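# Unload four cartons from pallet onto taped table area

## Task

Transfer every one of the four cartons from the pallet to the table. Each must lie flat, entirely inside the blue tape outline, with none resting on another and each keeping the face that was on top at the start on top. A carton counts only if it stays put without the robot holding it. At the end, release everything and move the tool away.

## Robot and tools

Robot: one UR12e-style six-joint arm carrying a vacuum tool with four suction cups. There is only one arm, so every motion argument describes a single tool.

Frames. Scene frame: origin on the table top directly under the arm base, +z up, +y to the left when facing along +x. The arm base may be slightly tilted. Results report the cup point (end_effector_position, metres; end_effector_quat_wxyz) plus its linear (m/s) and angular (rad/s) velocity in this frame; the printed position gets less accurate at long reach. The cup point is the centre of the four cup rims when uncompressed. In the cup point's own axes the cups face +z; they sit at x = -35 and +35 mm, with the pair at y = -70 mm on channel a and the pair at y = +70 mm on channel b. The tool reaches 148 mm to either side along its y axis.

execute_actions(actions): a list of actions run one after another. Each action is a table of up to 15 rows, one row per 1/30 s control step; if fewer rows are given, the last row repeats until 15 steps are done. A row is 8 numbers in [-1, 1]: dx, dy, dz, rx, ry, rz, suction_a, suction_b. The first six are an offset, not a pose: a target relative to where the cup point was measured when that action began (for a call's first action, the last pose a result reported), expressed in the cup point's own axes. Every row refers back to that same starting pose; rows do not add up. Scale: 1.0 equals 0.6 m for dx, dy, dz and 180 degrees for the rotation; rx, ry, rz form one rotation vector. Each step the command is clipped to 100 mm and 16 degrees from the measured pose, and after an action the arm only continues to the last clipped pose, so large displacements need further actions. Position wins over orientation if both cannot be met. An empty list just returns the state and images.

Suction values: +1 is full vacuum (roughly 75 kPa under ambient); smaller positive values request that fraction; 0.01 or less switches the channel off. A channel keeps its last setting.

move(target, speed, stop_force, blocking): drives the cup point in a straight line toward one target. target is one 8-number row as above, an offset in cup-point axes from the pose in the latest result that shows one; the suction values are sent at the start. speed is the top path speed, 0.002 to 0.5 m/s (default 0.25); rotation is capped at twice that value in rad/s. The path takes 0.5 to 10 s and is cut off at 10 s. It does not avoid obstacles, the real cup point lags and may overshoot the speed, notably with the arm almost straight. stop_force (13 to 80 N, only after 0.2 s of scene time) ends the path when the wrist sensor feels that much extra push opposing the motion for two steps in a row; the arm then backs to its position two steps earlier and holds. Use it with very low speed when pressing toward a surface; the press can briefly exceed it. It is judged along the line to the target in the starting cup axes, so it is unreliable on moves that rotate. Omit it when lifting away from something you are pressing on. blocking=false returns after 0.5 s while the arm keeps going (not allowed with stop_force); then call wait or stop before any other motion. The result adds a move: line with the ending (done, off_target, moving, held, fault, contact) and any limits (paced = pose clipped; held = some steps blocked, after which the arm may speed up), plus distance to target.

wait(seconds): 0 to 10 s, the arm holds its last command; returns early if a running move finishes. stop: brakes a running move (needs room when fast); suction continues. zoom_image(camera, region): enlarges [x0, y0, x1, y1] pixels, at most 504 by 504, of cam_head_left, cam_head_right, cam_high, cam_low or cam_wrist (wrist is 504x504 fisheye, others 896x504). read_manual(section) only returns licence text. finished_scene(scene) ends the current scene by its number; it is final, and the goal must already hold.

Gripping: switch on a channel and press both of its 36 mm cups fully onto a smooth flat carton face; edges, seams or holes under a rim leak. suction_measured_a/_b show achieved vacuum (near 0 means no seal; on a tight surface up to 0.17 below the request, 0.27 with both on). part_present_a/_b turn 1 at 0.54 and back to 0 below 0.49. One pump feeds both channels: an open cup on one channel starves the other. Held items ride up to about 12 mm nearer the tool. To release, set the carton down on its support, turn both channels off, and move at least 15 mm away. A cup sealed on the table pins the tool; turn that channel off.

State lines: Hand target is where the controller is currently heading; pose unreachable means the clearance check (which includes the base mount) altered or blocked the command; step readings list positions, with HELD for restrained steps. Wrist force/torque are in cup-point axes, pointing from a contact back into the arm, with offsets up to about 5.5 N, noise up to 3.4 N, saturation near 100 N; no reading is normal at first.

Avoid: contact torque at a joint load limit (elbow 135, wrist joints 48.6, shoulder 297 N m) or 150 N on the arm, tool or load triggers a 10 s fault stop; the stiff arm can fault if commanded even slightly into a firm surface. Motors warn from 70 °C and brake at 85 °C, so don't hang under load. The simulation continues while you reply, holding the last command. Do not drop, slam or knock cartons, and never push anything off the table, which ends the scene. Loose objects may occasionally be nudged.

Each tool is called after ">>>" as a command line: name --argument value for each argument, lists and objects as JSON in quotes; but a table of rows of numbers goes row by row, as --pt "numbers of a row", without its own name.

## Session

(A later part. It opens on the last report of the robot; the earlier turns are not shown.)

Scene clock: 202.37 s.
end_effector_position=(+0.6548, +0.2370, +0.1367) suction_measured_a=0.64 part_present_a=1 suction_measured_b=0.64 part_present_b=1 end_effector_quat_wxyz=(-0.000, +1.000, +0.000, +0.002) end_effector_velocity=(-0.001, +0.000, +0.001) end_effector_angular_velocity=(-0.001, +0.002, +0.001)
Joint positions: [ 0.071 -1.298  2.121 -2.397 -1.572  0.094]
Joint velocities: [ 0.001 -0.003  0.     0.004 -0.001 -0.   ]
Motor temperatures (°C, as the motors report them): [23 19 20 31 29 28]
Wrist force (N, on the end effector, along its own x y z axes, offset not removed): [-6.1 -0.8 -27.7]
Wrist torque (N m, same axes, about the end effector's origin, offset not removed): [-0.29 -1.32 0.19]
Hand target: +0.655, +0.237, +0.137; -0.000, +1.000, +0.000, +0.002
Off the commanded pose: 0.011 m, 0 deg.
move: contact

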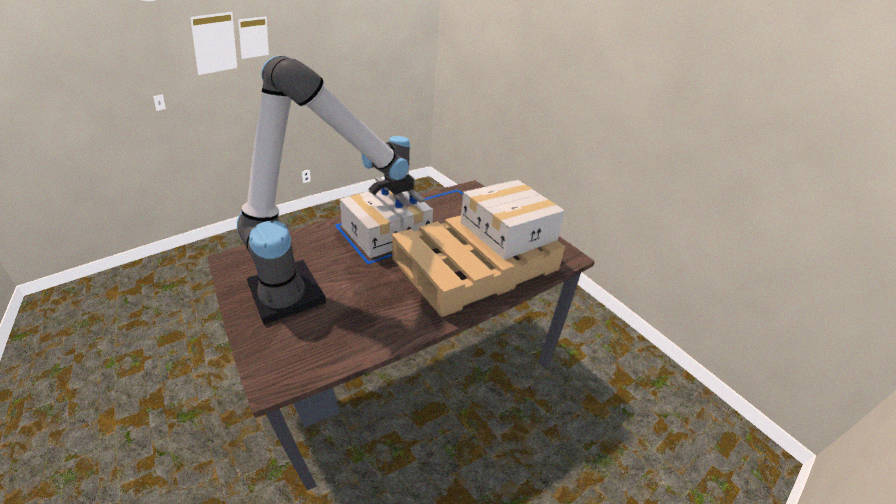

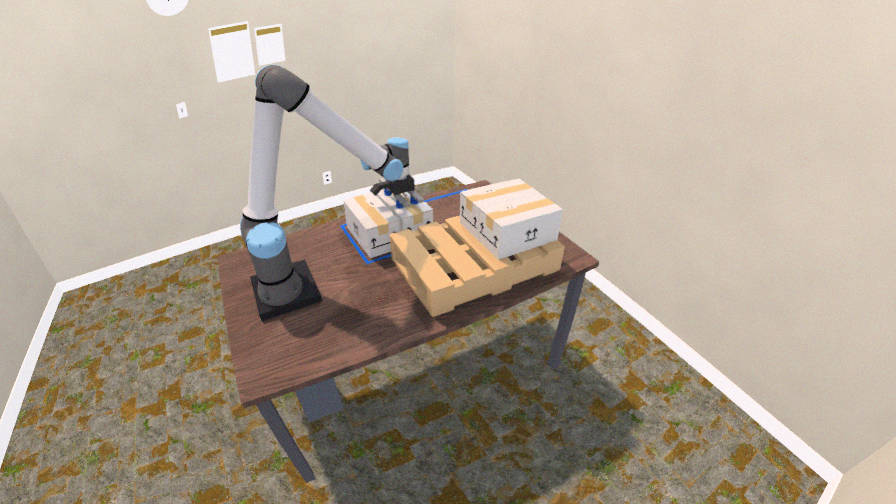

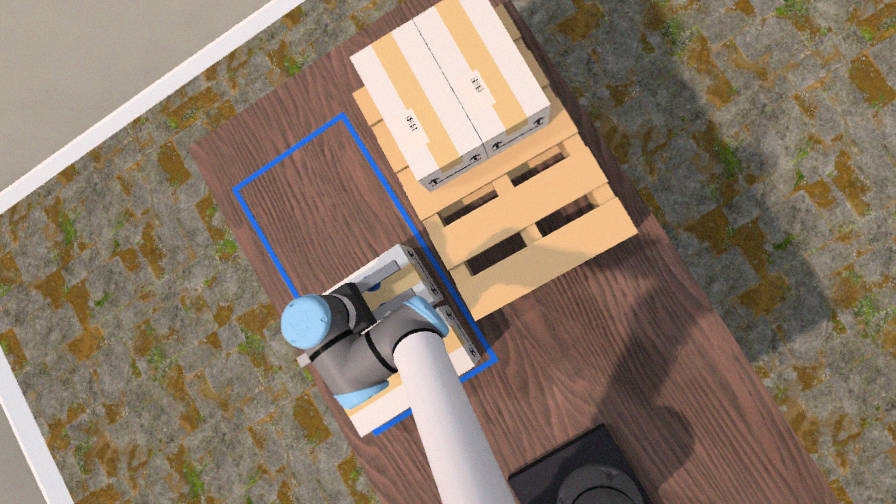

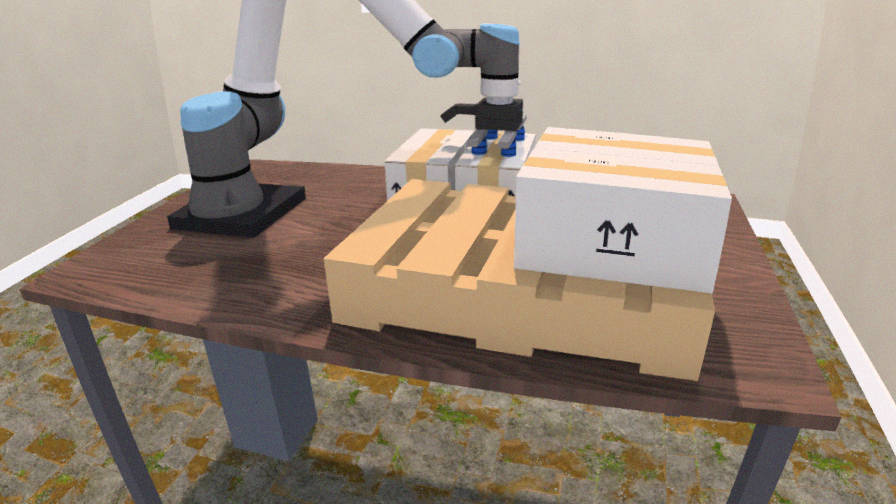

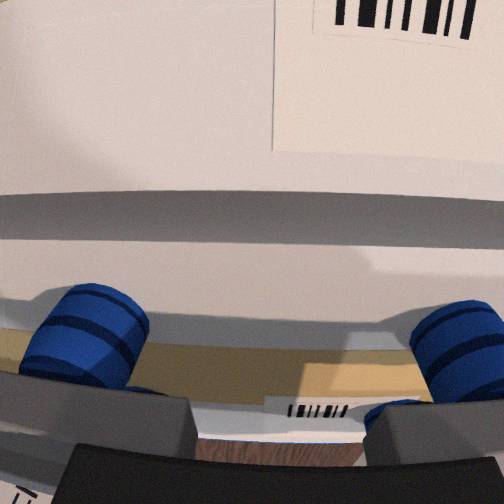

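>>> execute_actions --actions '[[[0,0,-0.002,0,0,0,0,0]]]'

>>> move --target '[0,0,-0.3,0,0,0,0,0]' --speed 0.35

>>> move --target '[0.459,0.622,0,0,0,-0.478,0,0]' --speed 0.5

Scene clock: 212.43 s.
end_effector_position=(+0.6548, +0.2370, +0.1379) suction_measured_a=0.01 part_present_a=0 suction_measured_b=0.01 part_present_b=0 end_effector_quat_wxyz=(-0.000, +1.000, +0.000, +0.002) end_effector_velocity=(+0.000, +0.000, +0.000) end_effector_angular_velocity=(-0.000, +0.000, +0.000)
Joint positions: [ 0.071 -1.3    2.12  -2.395 -1.572  0.094]
Joint velocities: [ 0.     0.001 -0.001  0.    -0.     0.   ]
Motor temperatures (°C, as the motors report them): [23 19 20 31 29 28]
Wrist force (N, on the end effector, along its own x y z axes, offset not removed): [-3.4 -1.0 -47.4]
Wrist torque (N m, same axes, about the end effector's origin, offset not removed): [-0.23 0.17 0.09]
Hand target: +0.655, +0.237, +0.138; -0.000, +1.000, +0.000, +0.002
Off the commanded pose: 0.000 m, 0 deg.
Step readings (end_effector_position):
0: (+0.6548, +0.2370, +0.1369)
1: (+0.6548, +0.2370, +0.1370)
2: (+0.6550, +0.2370, +0.1372)
4: (+0.6551, +0.2370, +0.1377)
8: (+0.6549, +0.2370, +0.1378)
15: end_effector_position above

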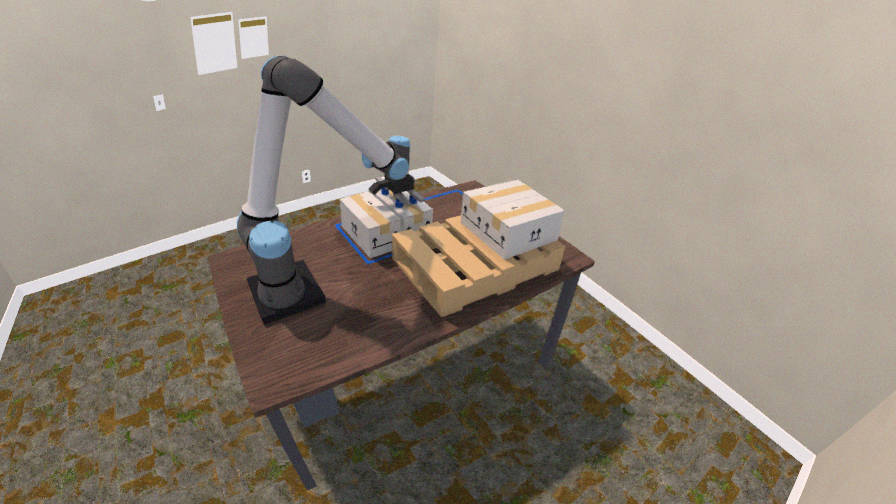

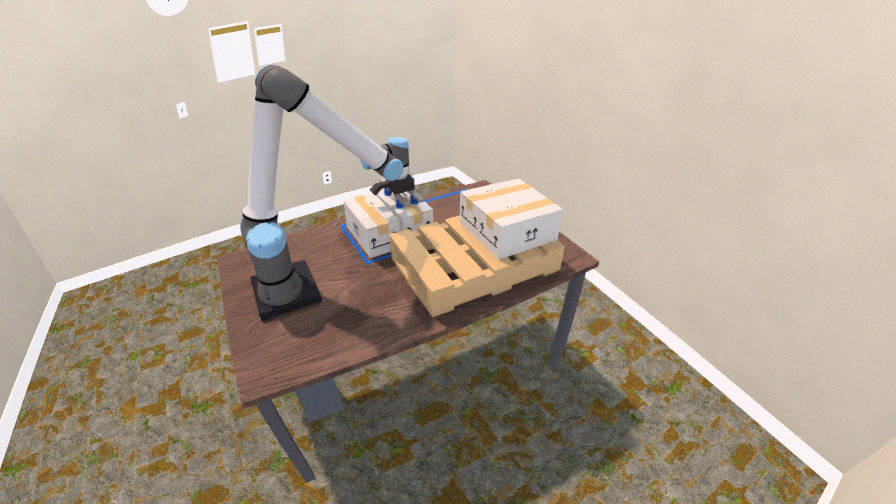

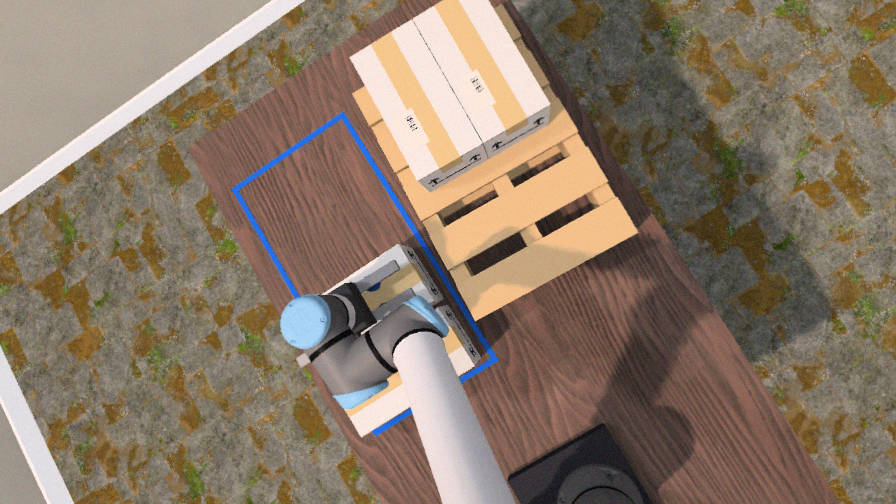

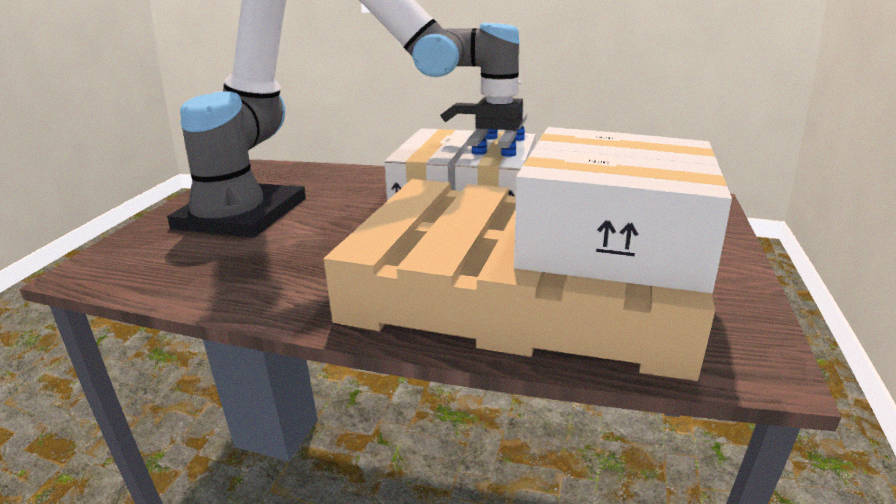

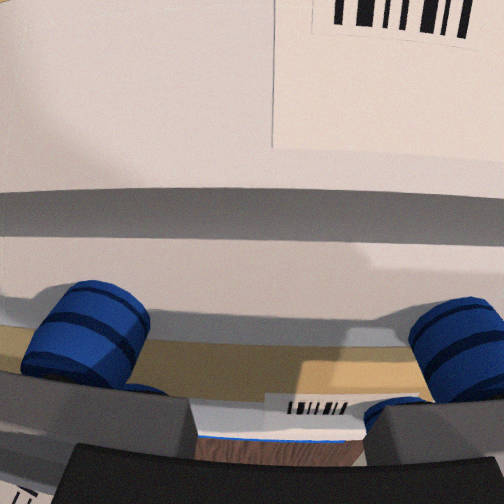

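Scene clock: 213.70 s.
end_effector_position=(+0.6543, +0.2370, +0.3174) suction_measured_a=0.01 part_present_a=0 suction_measured_b=0.01 part_present_b=0 end_effector_quat_wxyz=(-0.000, +1.000, +0.000, +0.002) end_effector_velocity=(+0.001, -0.001, +0.003) end_effector_angular_velocity=(-0.000, -0.000, -0.001)
Joint positions: [ 0.072 -1.499  1.97  -2.045 -1.572  0.094]
Joint velocities: [-0.001 -0.002 -0.004  0.006 -0.    -0.   ]
Motor temperatures (°C, as the motors report them): [23 19 20 31 29 28]
Wrist force (N, on the end effector, along its own x y z axes, offset not removed): [1.5 -0.1 -0.8]
Wrist torque (N m, same axes, about the end effector's origin, offset not removed): [-0.03 -0.35 0.09]
Hand target: +0.654, +0.237, +0.318; -0.000, +1.000, +0.000, +0.002
Off the commanded pose: 0.000 m, 0 deg.
move: done

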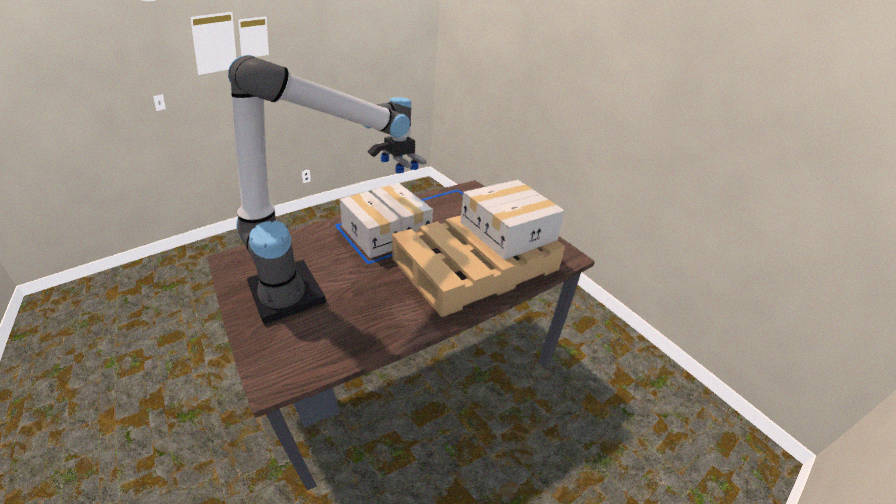

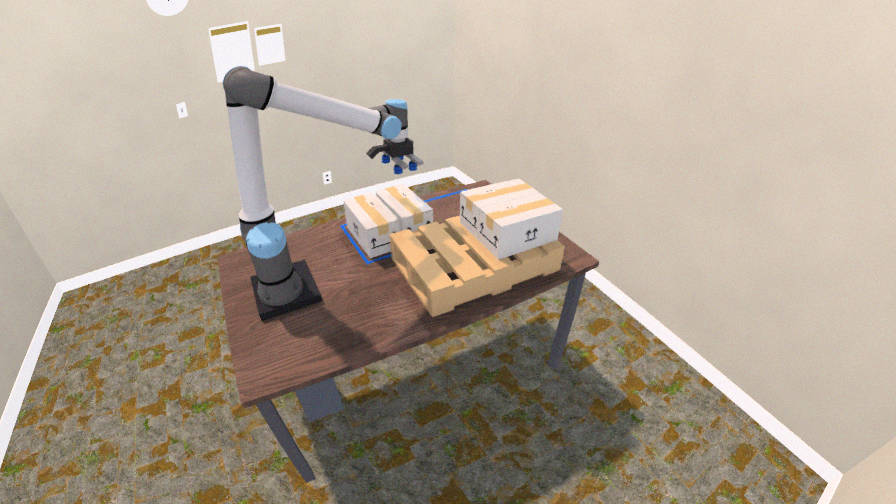

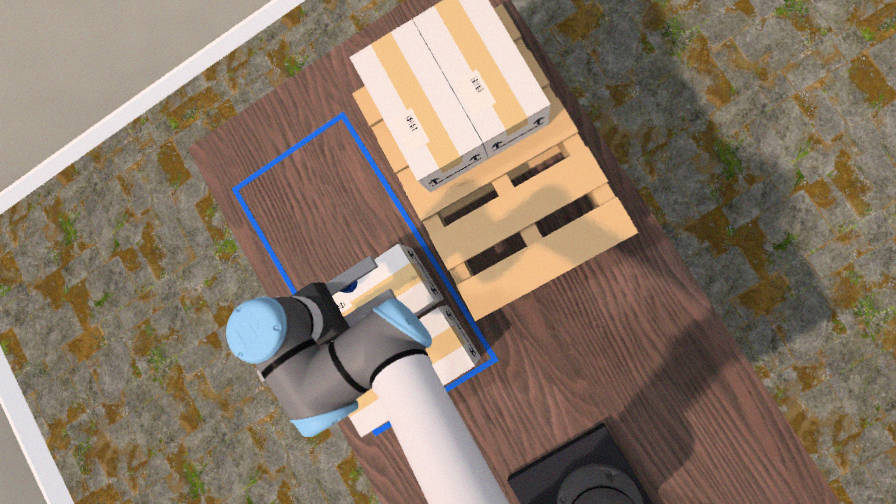

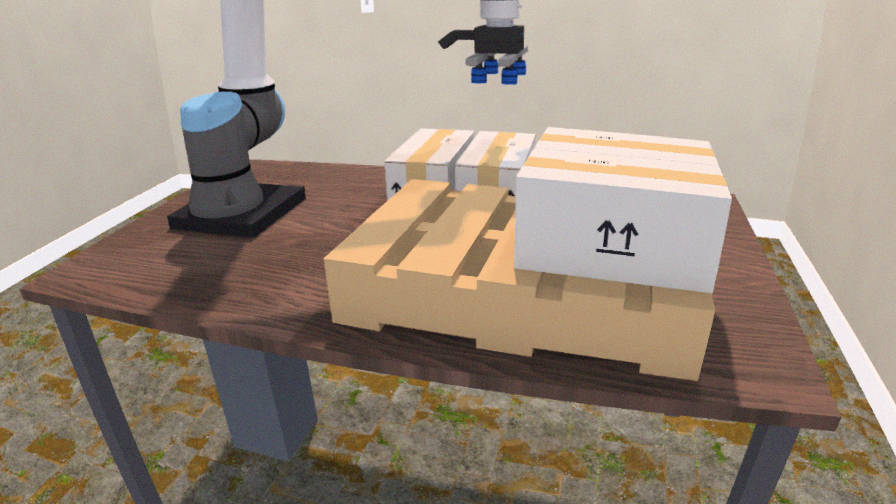

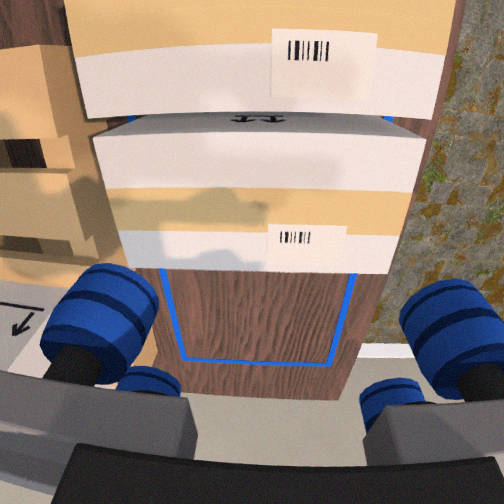

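Scene clock: 216.00 s.
end_effector_position=(+0.9298, -0.1356, +0.3184) suction_measured_a=0.01 part_present_a=0 suction_measured_b=0.01 part_present_b=0 end_effector_quat_wxyz=(+0.001, +0.731, +0.682, +0.002) end_effector_velocity=(+0.002, -0.001, +0.000) end_effector_angular_velocity=(+0.001, +0.002, +0.011)
Joint positions: [-0.355 -1.121  1.476 -1.93  -1.57  -1.832]
Joint velocities: [-0.001  0.004 -0.007  0.005  0.001 -0.012]
Motor temperatures (°C, as the motors report them): [23 19 20 31 29 28]
Wrist force (N, on the end effector, along its own x y z axes, offset not removed): [0.6 -1.0 -1.6]
Wrist torque (N m, same axes, about the end effector's origin, offset not removed): [-0.14 -0.12 0.01]
Hand target: +0.930, -0.136, +0.318; +0.001, +0.731, +0.682, +0.001
Off the commanded pose: 0.000 m, 0 deg.
move: done

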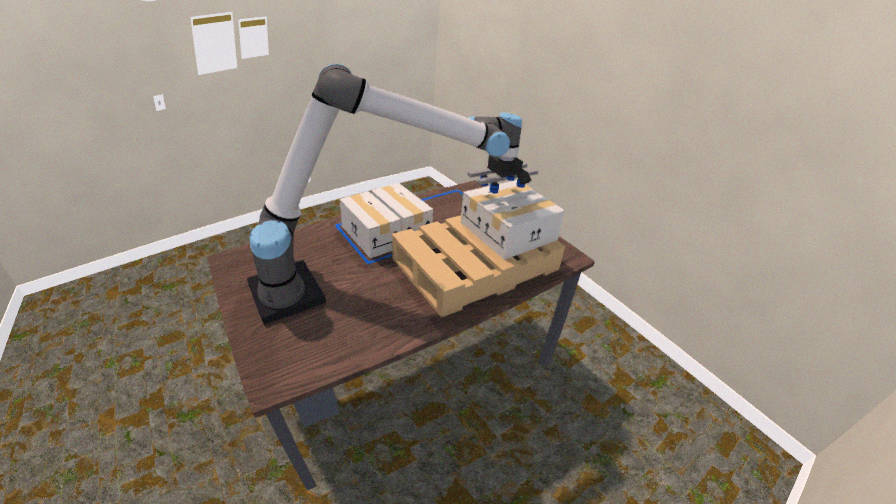

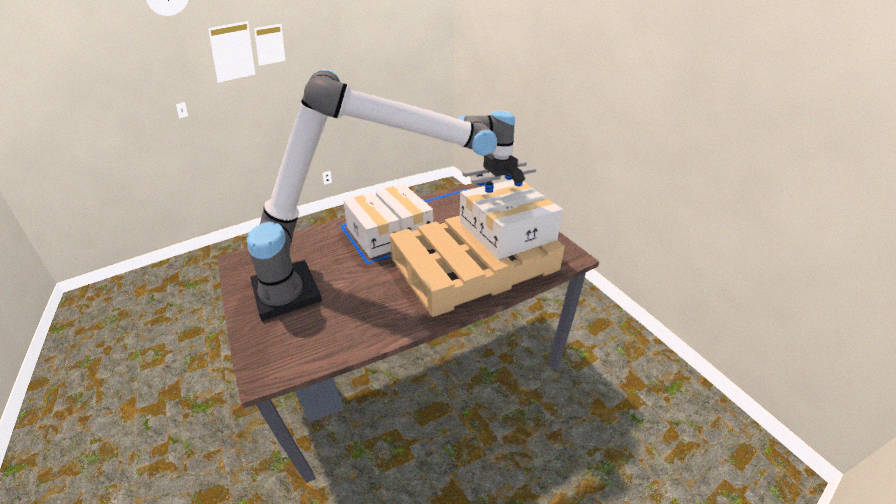

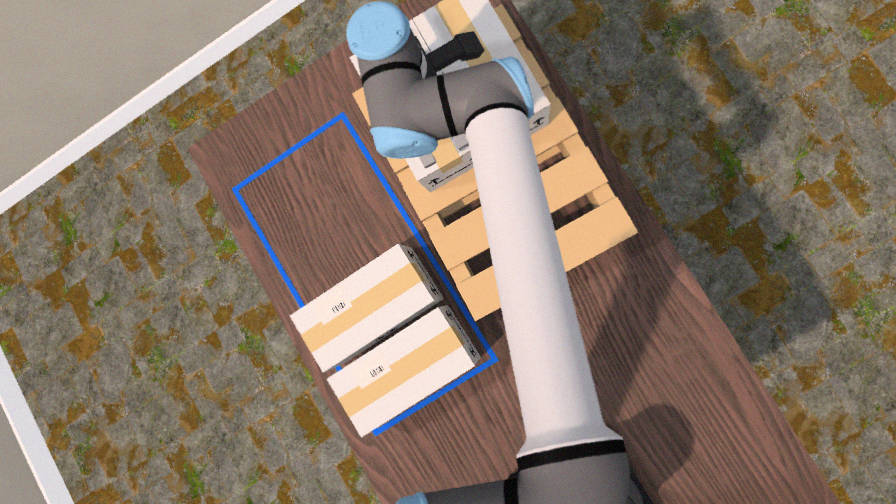

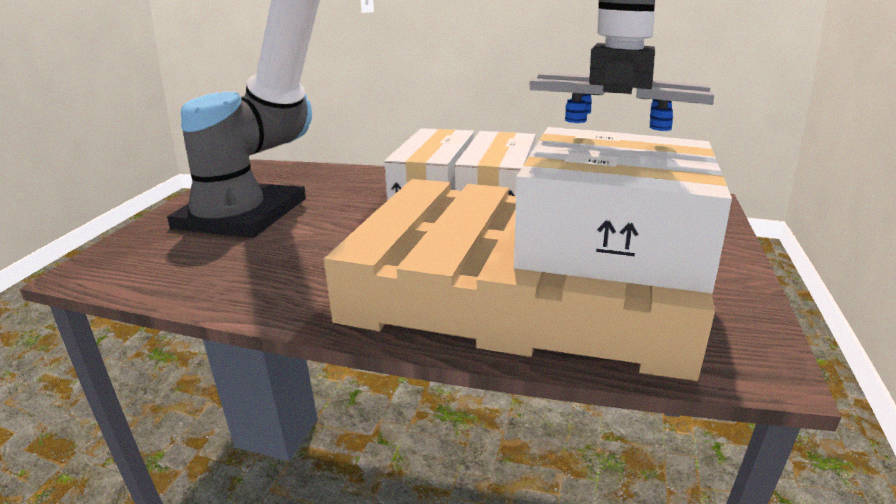

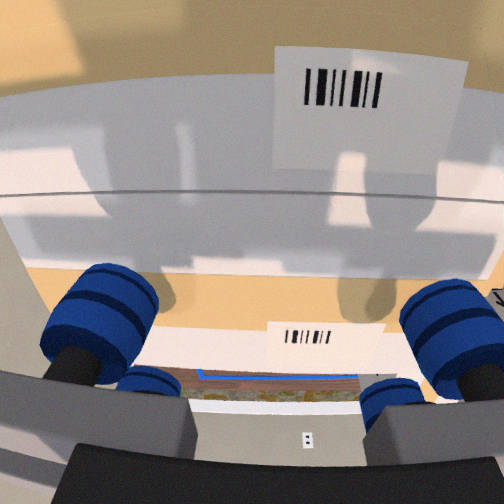

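>>> move --target '[0,0.008,0.068,0,0,0,0,0]' --speed 0.12

>>> move --target '[0,0,0.022,0,0,0,0,0]' --speed 0.015 --stop_force 15

>>> execute_actions --actions '[[[0,0,0,0,0,0,1,1]],[[0,0,0,0,0,0,1,1]]]'

Scene clock: 226.70 s.
end_effector_position=(+0.9347, -0.1360, +0.2779) suction_measured_a=0.01 part_present_a=0 suction_measured_b=0.01 part_present_b=0 end_effector_quat_wxyz=(+0.001, +0.731, +0.682, +0.002) end_effector_velocity=(+0.001, -0.001, -0.002) end_effector_angular_velocity=(-0.001, -0.000, -0.001)
Joint positions: [-0.353 -1.088  1.503 -1.989 -1.57  -1.831]
Joint velocities: [-0.001  0.002  0.001 -0.004 -0.     0.   ]
Motor temperatures (°C, as the motors report them): [23 19 20 31 29 28]
Wrist force (N, on the end effector, along its own x y z axes, offset not removed): [0.2 -1.0 -1.3]
Wrist torque (N m, same axes, about the end effector's origin, offset not removed): [-0.17 -0.10 0.04]
Hand target: +0.935, -0.136, +0.278; +0.001, +0.731, +0.682, +0.002
Off the commanded pose: 0.000 m, 0 deg.
move: done

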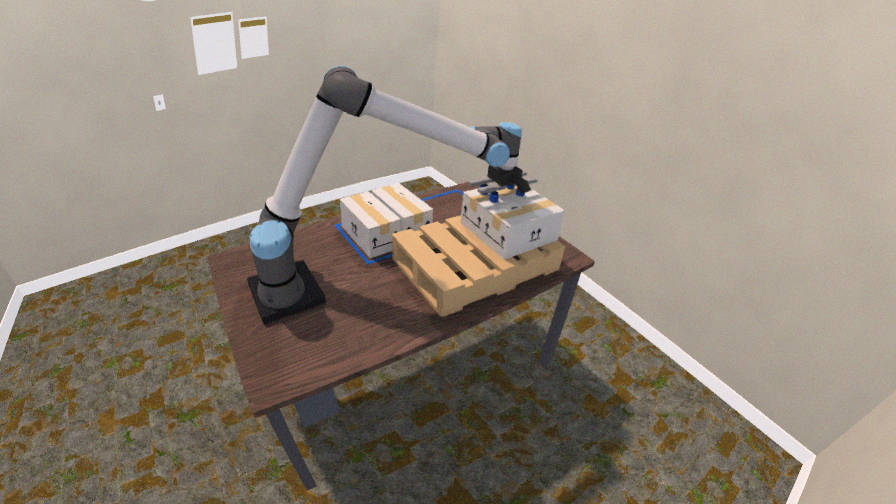

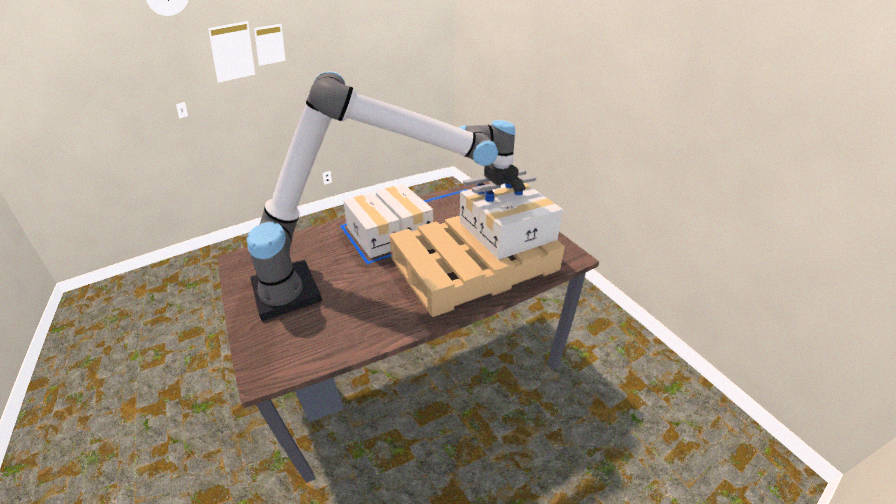

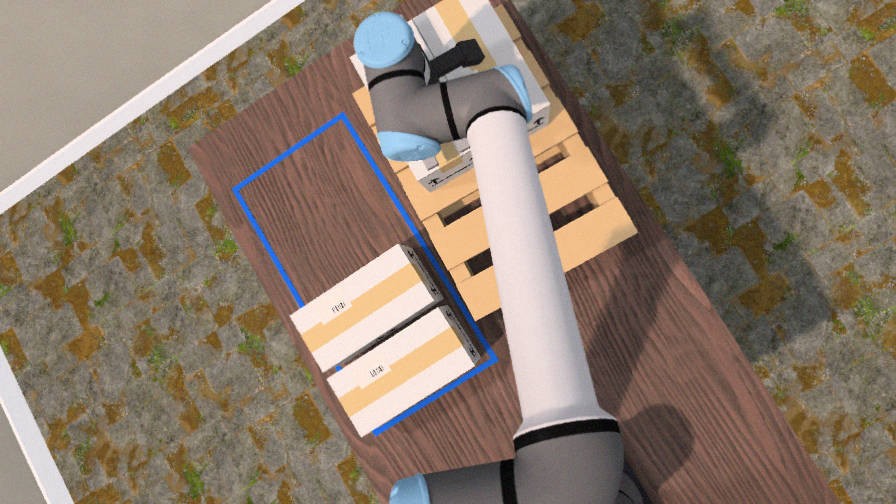

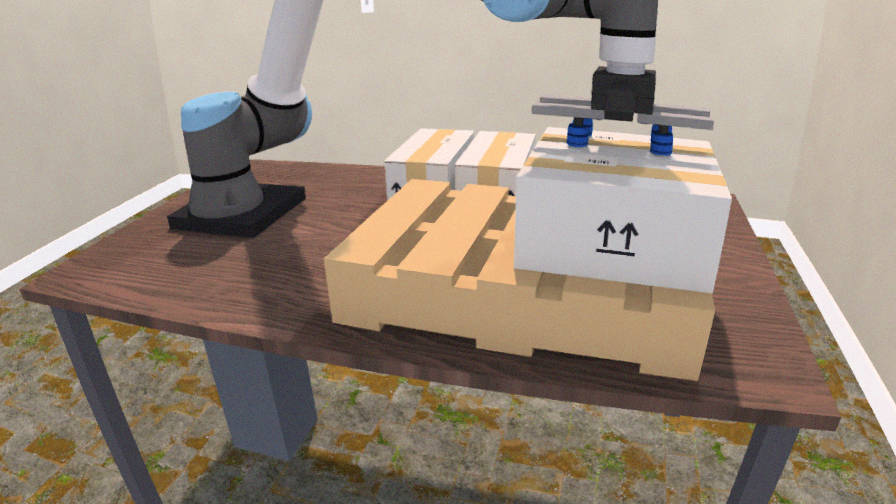

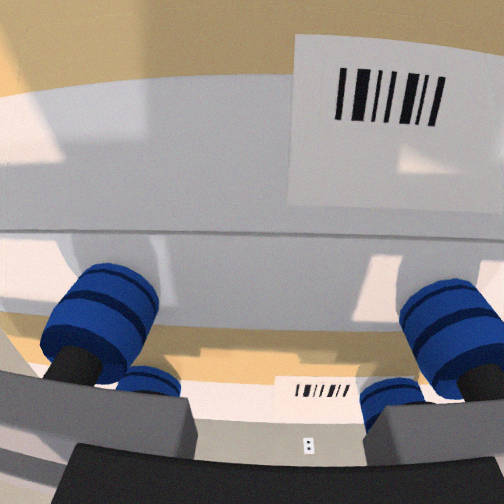

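Scene clock: 227.67 s.
end_effector_position=(+0.9347, -0.1359, +0.2692) suction_measured_a=0.01 part_present_a=0 suction_measured_b=0.01 part_present_b=0 end_effector_quat_wxyz=(+0.001, +0.731, +0.682, +0.002) end_effector_velocity=(-0.000, -0.000, +0.005) end_effector_angular_velocity=(-0.000, +0.001, -0.000)
Joint positions: [-0.353 -1.082  1.51  -2.003 -1.57  -1.831]
Joint velocities: [-0.    -0.003 -0.005  0.009 -0.001  0.   ]
Motor temperatures (°C, as the motors report them): [23 19 20 31 29 28]
Wrist force (N, on the end effector, along its own x y z axes, offset not removed): [3.1 -2.8 -20.0]
Wrist torque (N m, same axes, about the end effector's origin, offset not removed): [-0.25 -0.50 0.04]
Hand target: +0.935, -0.136, +0.270; +0.002, +0.731, +0.682, +0.002
Off the commanded pose: 0.005 m, 0 deg.
move: contact

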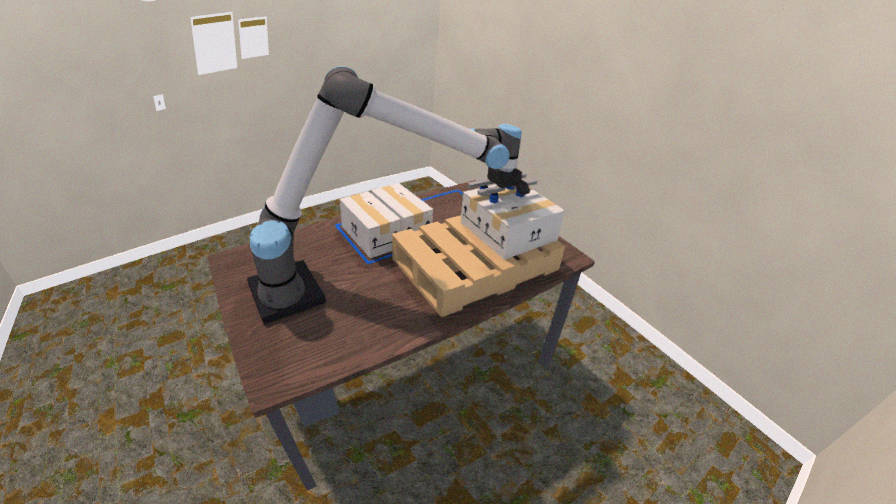

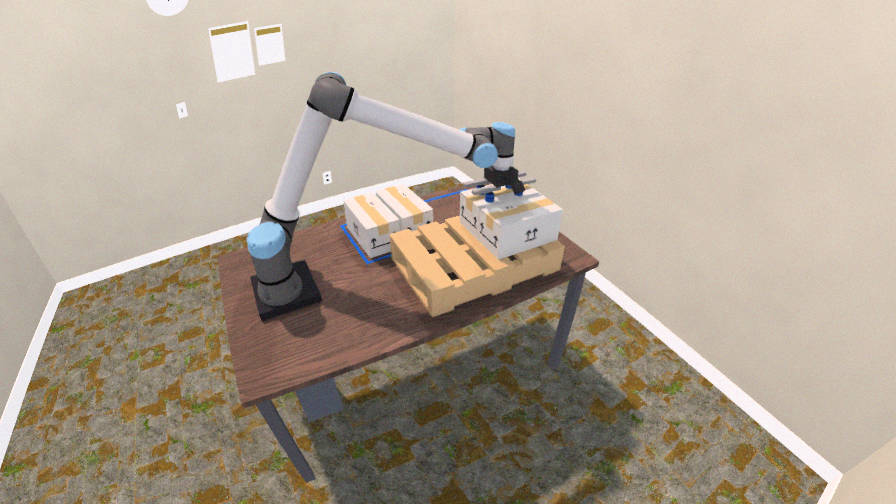

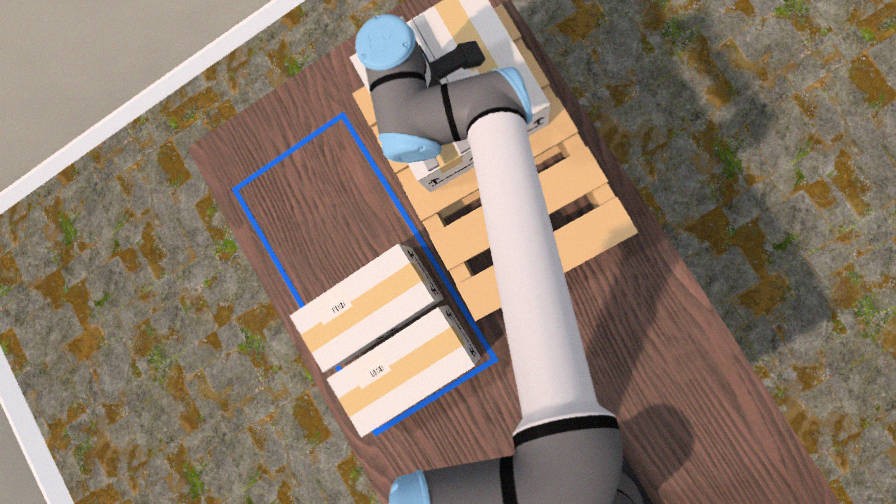

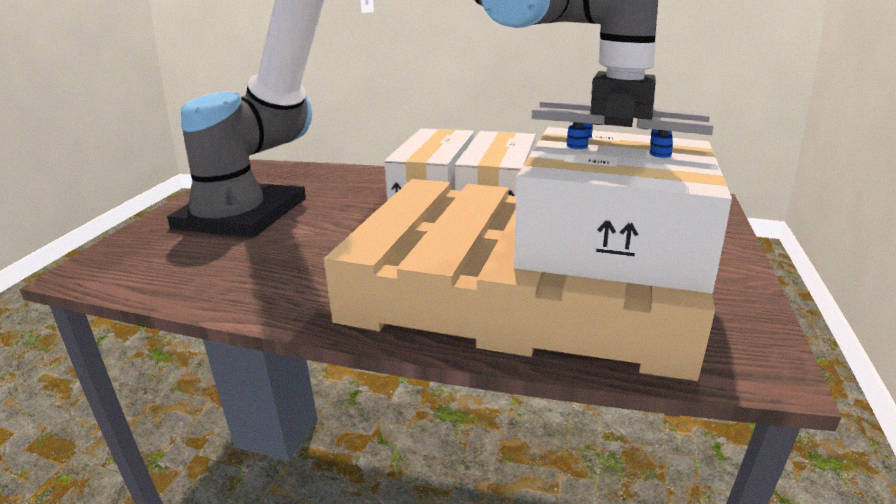

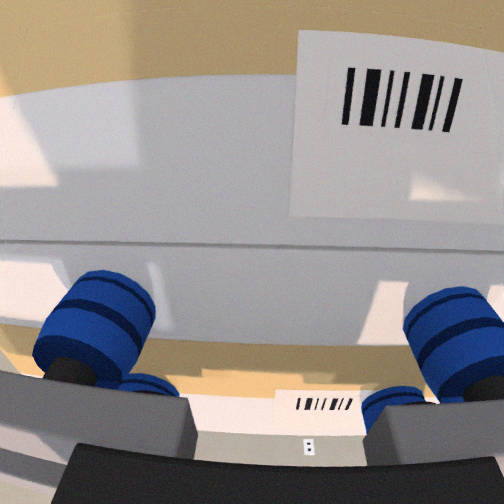

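Scene clock: 228.67 s.
end_effector_position=(+0.9347, -0.1359, +0.2692) suction_measured_a=0.62 part_present_a=1 suction_measured_b=0.62 part_present_b=1 end_effector_quat_wxyz=(+0.001, +0.731, +0.682, +0.002) end_effector_velocity=(+0.000, +0.000, +0.001) end_effector_angular_velocity=(-0.000, -0.001, +0.000)
Joint positions: [-0.353 -1.082  1.51  -2.003 -1.57  -1.831]
Joint velocities: [ 0.    -0.    -0.001 -0.    -0.     0.   ]
Motor temperatures (°C, as the motors report them): [23 19 20 31 29 28]
Wrist force (N, on the end effector, along its own x y z axes, offset not removed): [0.6 0.3 18.6]
Wrist torque (N m, same axes, about the end effector's origin, offset not removed): [-0.31 -0.18 0.13]
Hand target: +0.935, -0.136, +0.269; +0.001, +0.731, +0.682, +0.002
Off the commanded pose: 0.000 m, 0 deg.
Step readings (end_effector_position; steps 1 to 15: 1st action; 16 to 30: 2nd action):
0: (+0.9347, -0.1359, +0.2692)
1: (+0.9347, -0.1359, +0.2694)
2: (+0.9346, -0.1359, +0.2694)
4: (+0.9346, -0.1359, +0.2693)
8: (+0.9346, -0.1359, +0.2692)
15: (+0.9347, -0.1359, +0.2692)
16: (+0.9347, -0.1359, +0.2692)
17: (+0.9347, -0.1359, +0.2692)
19: (+0.9347, -0.1359, +0.2692)
23: (+0.9347, -0.1359, +0.2692)
30: end_effector_position above

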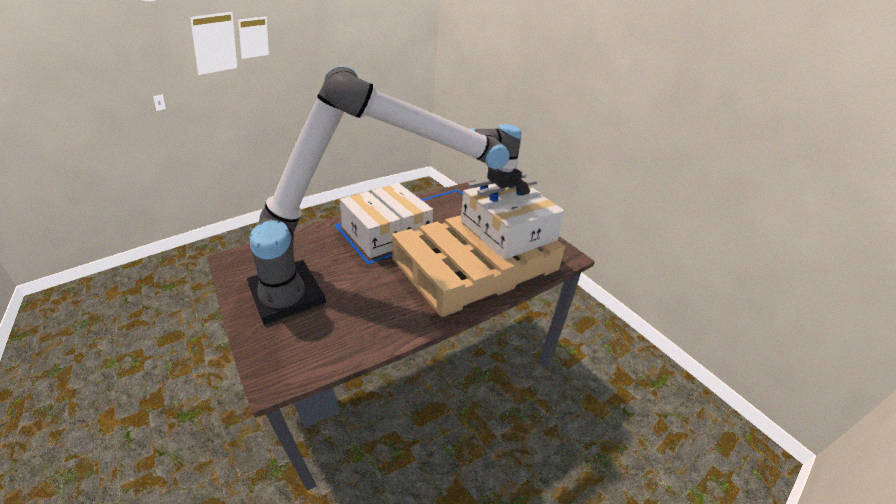

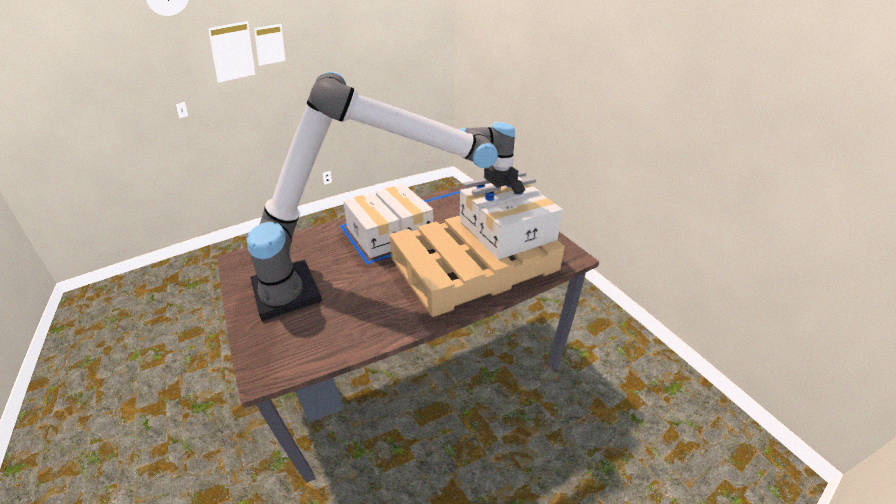

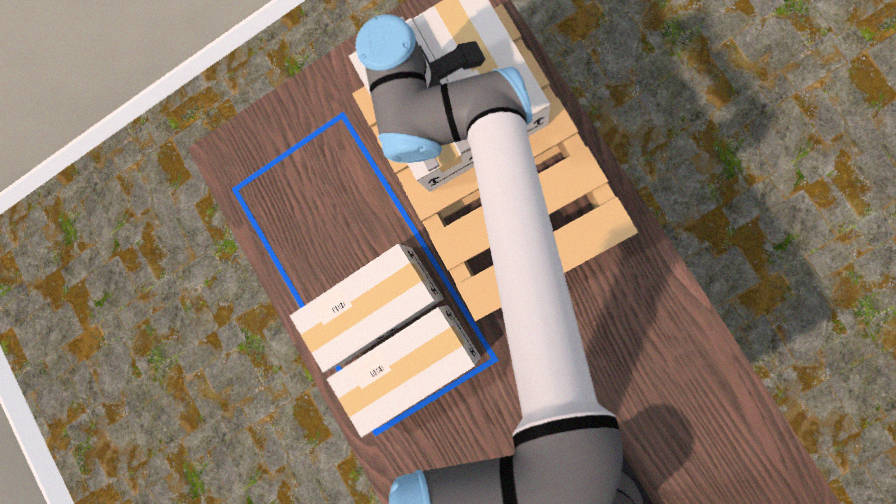

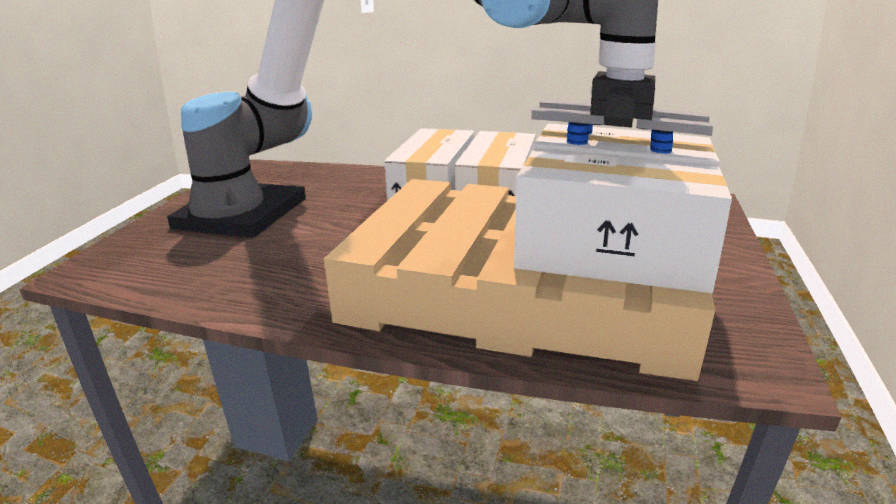

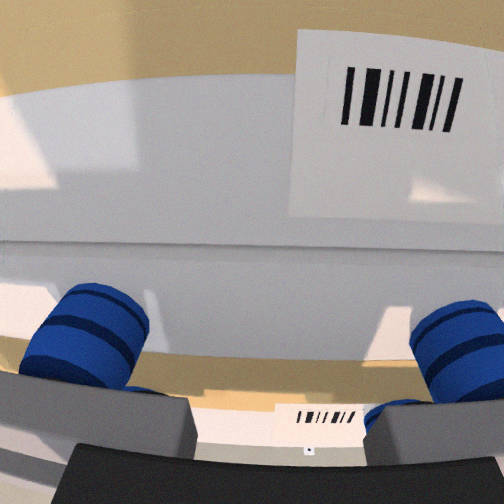

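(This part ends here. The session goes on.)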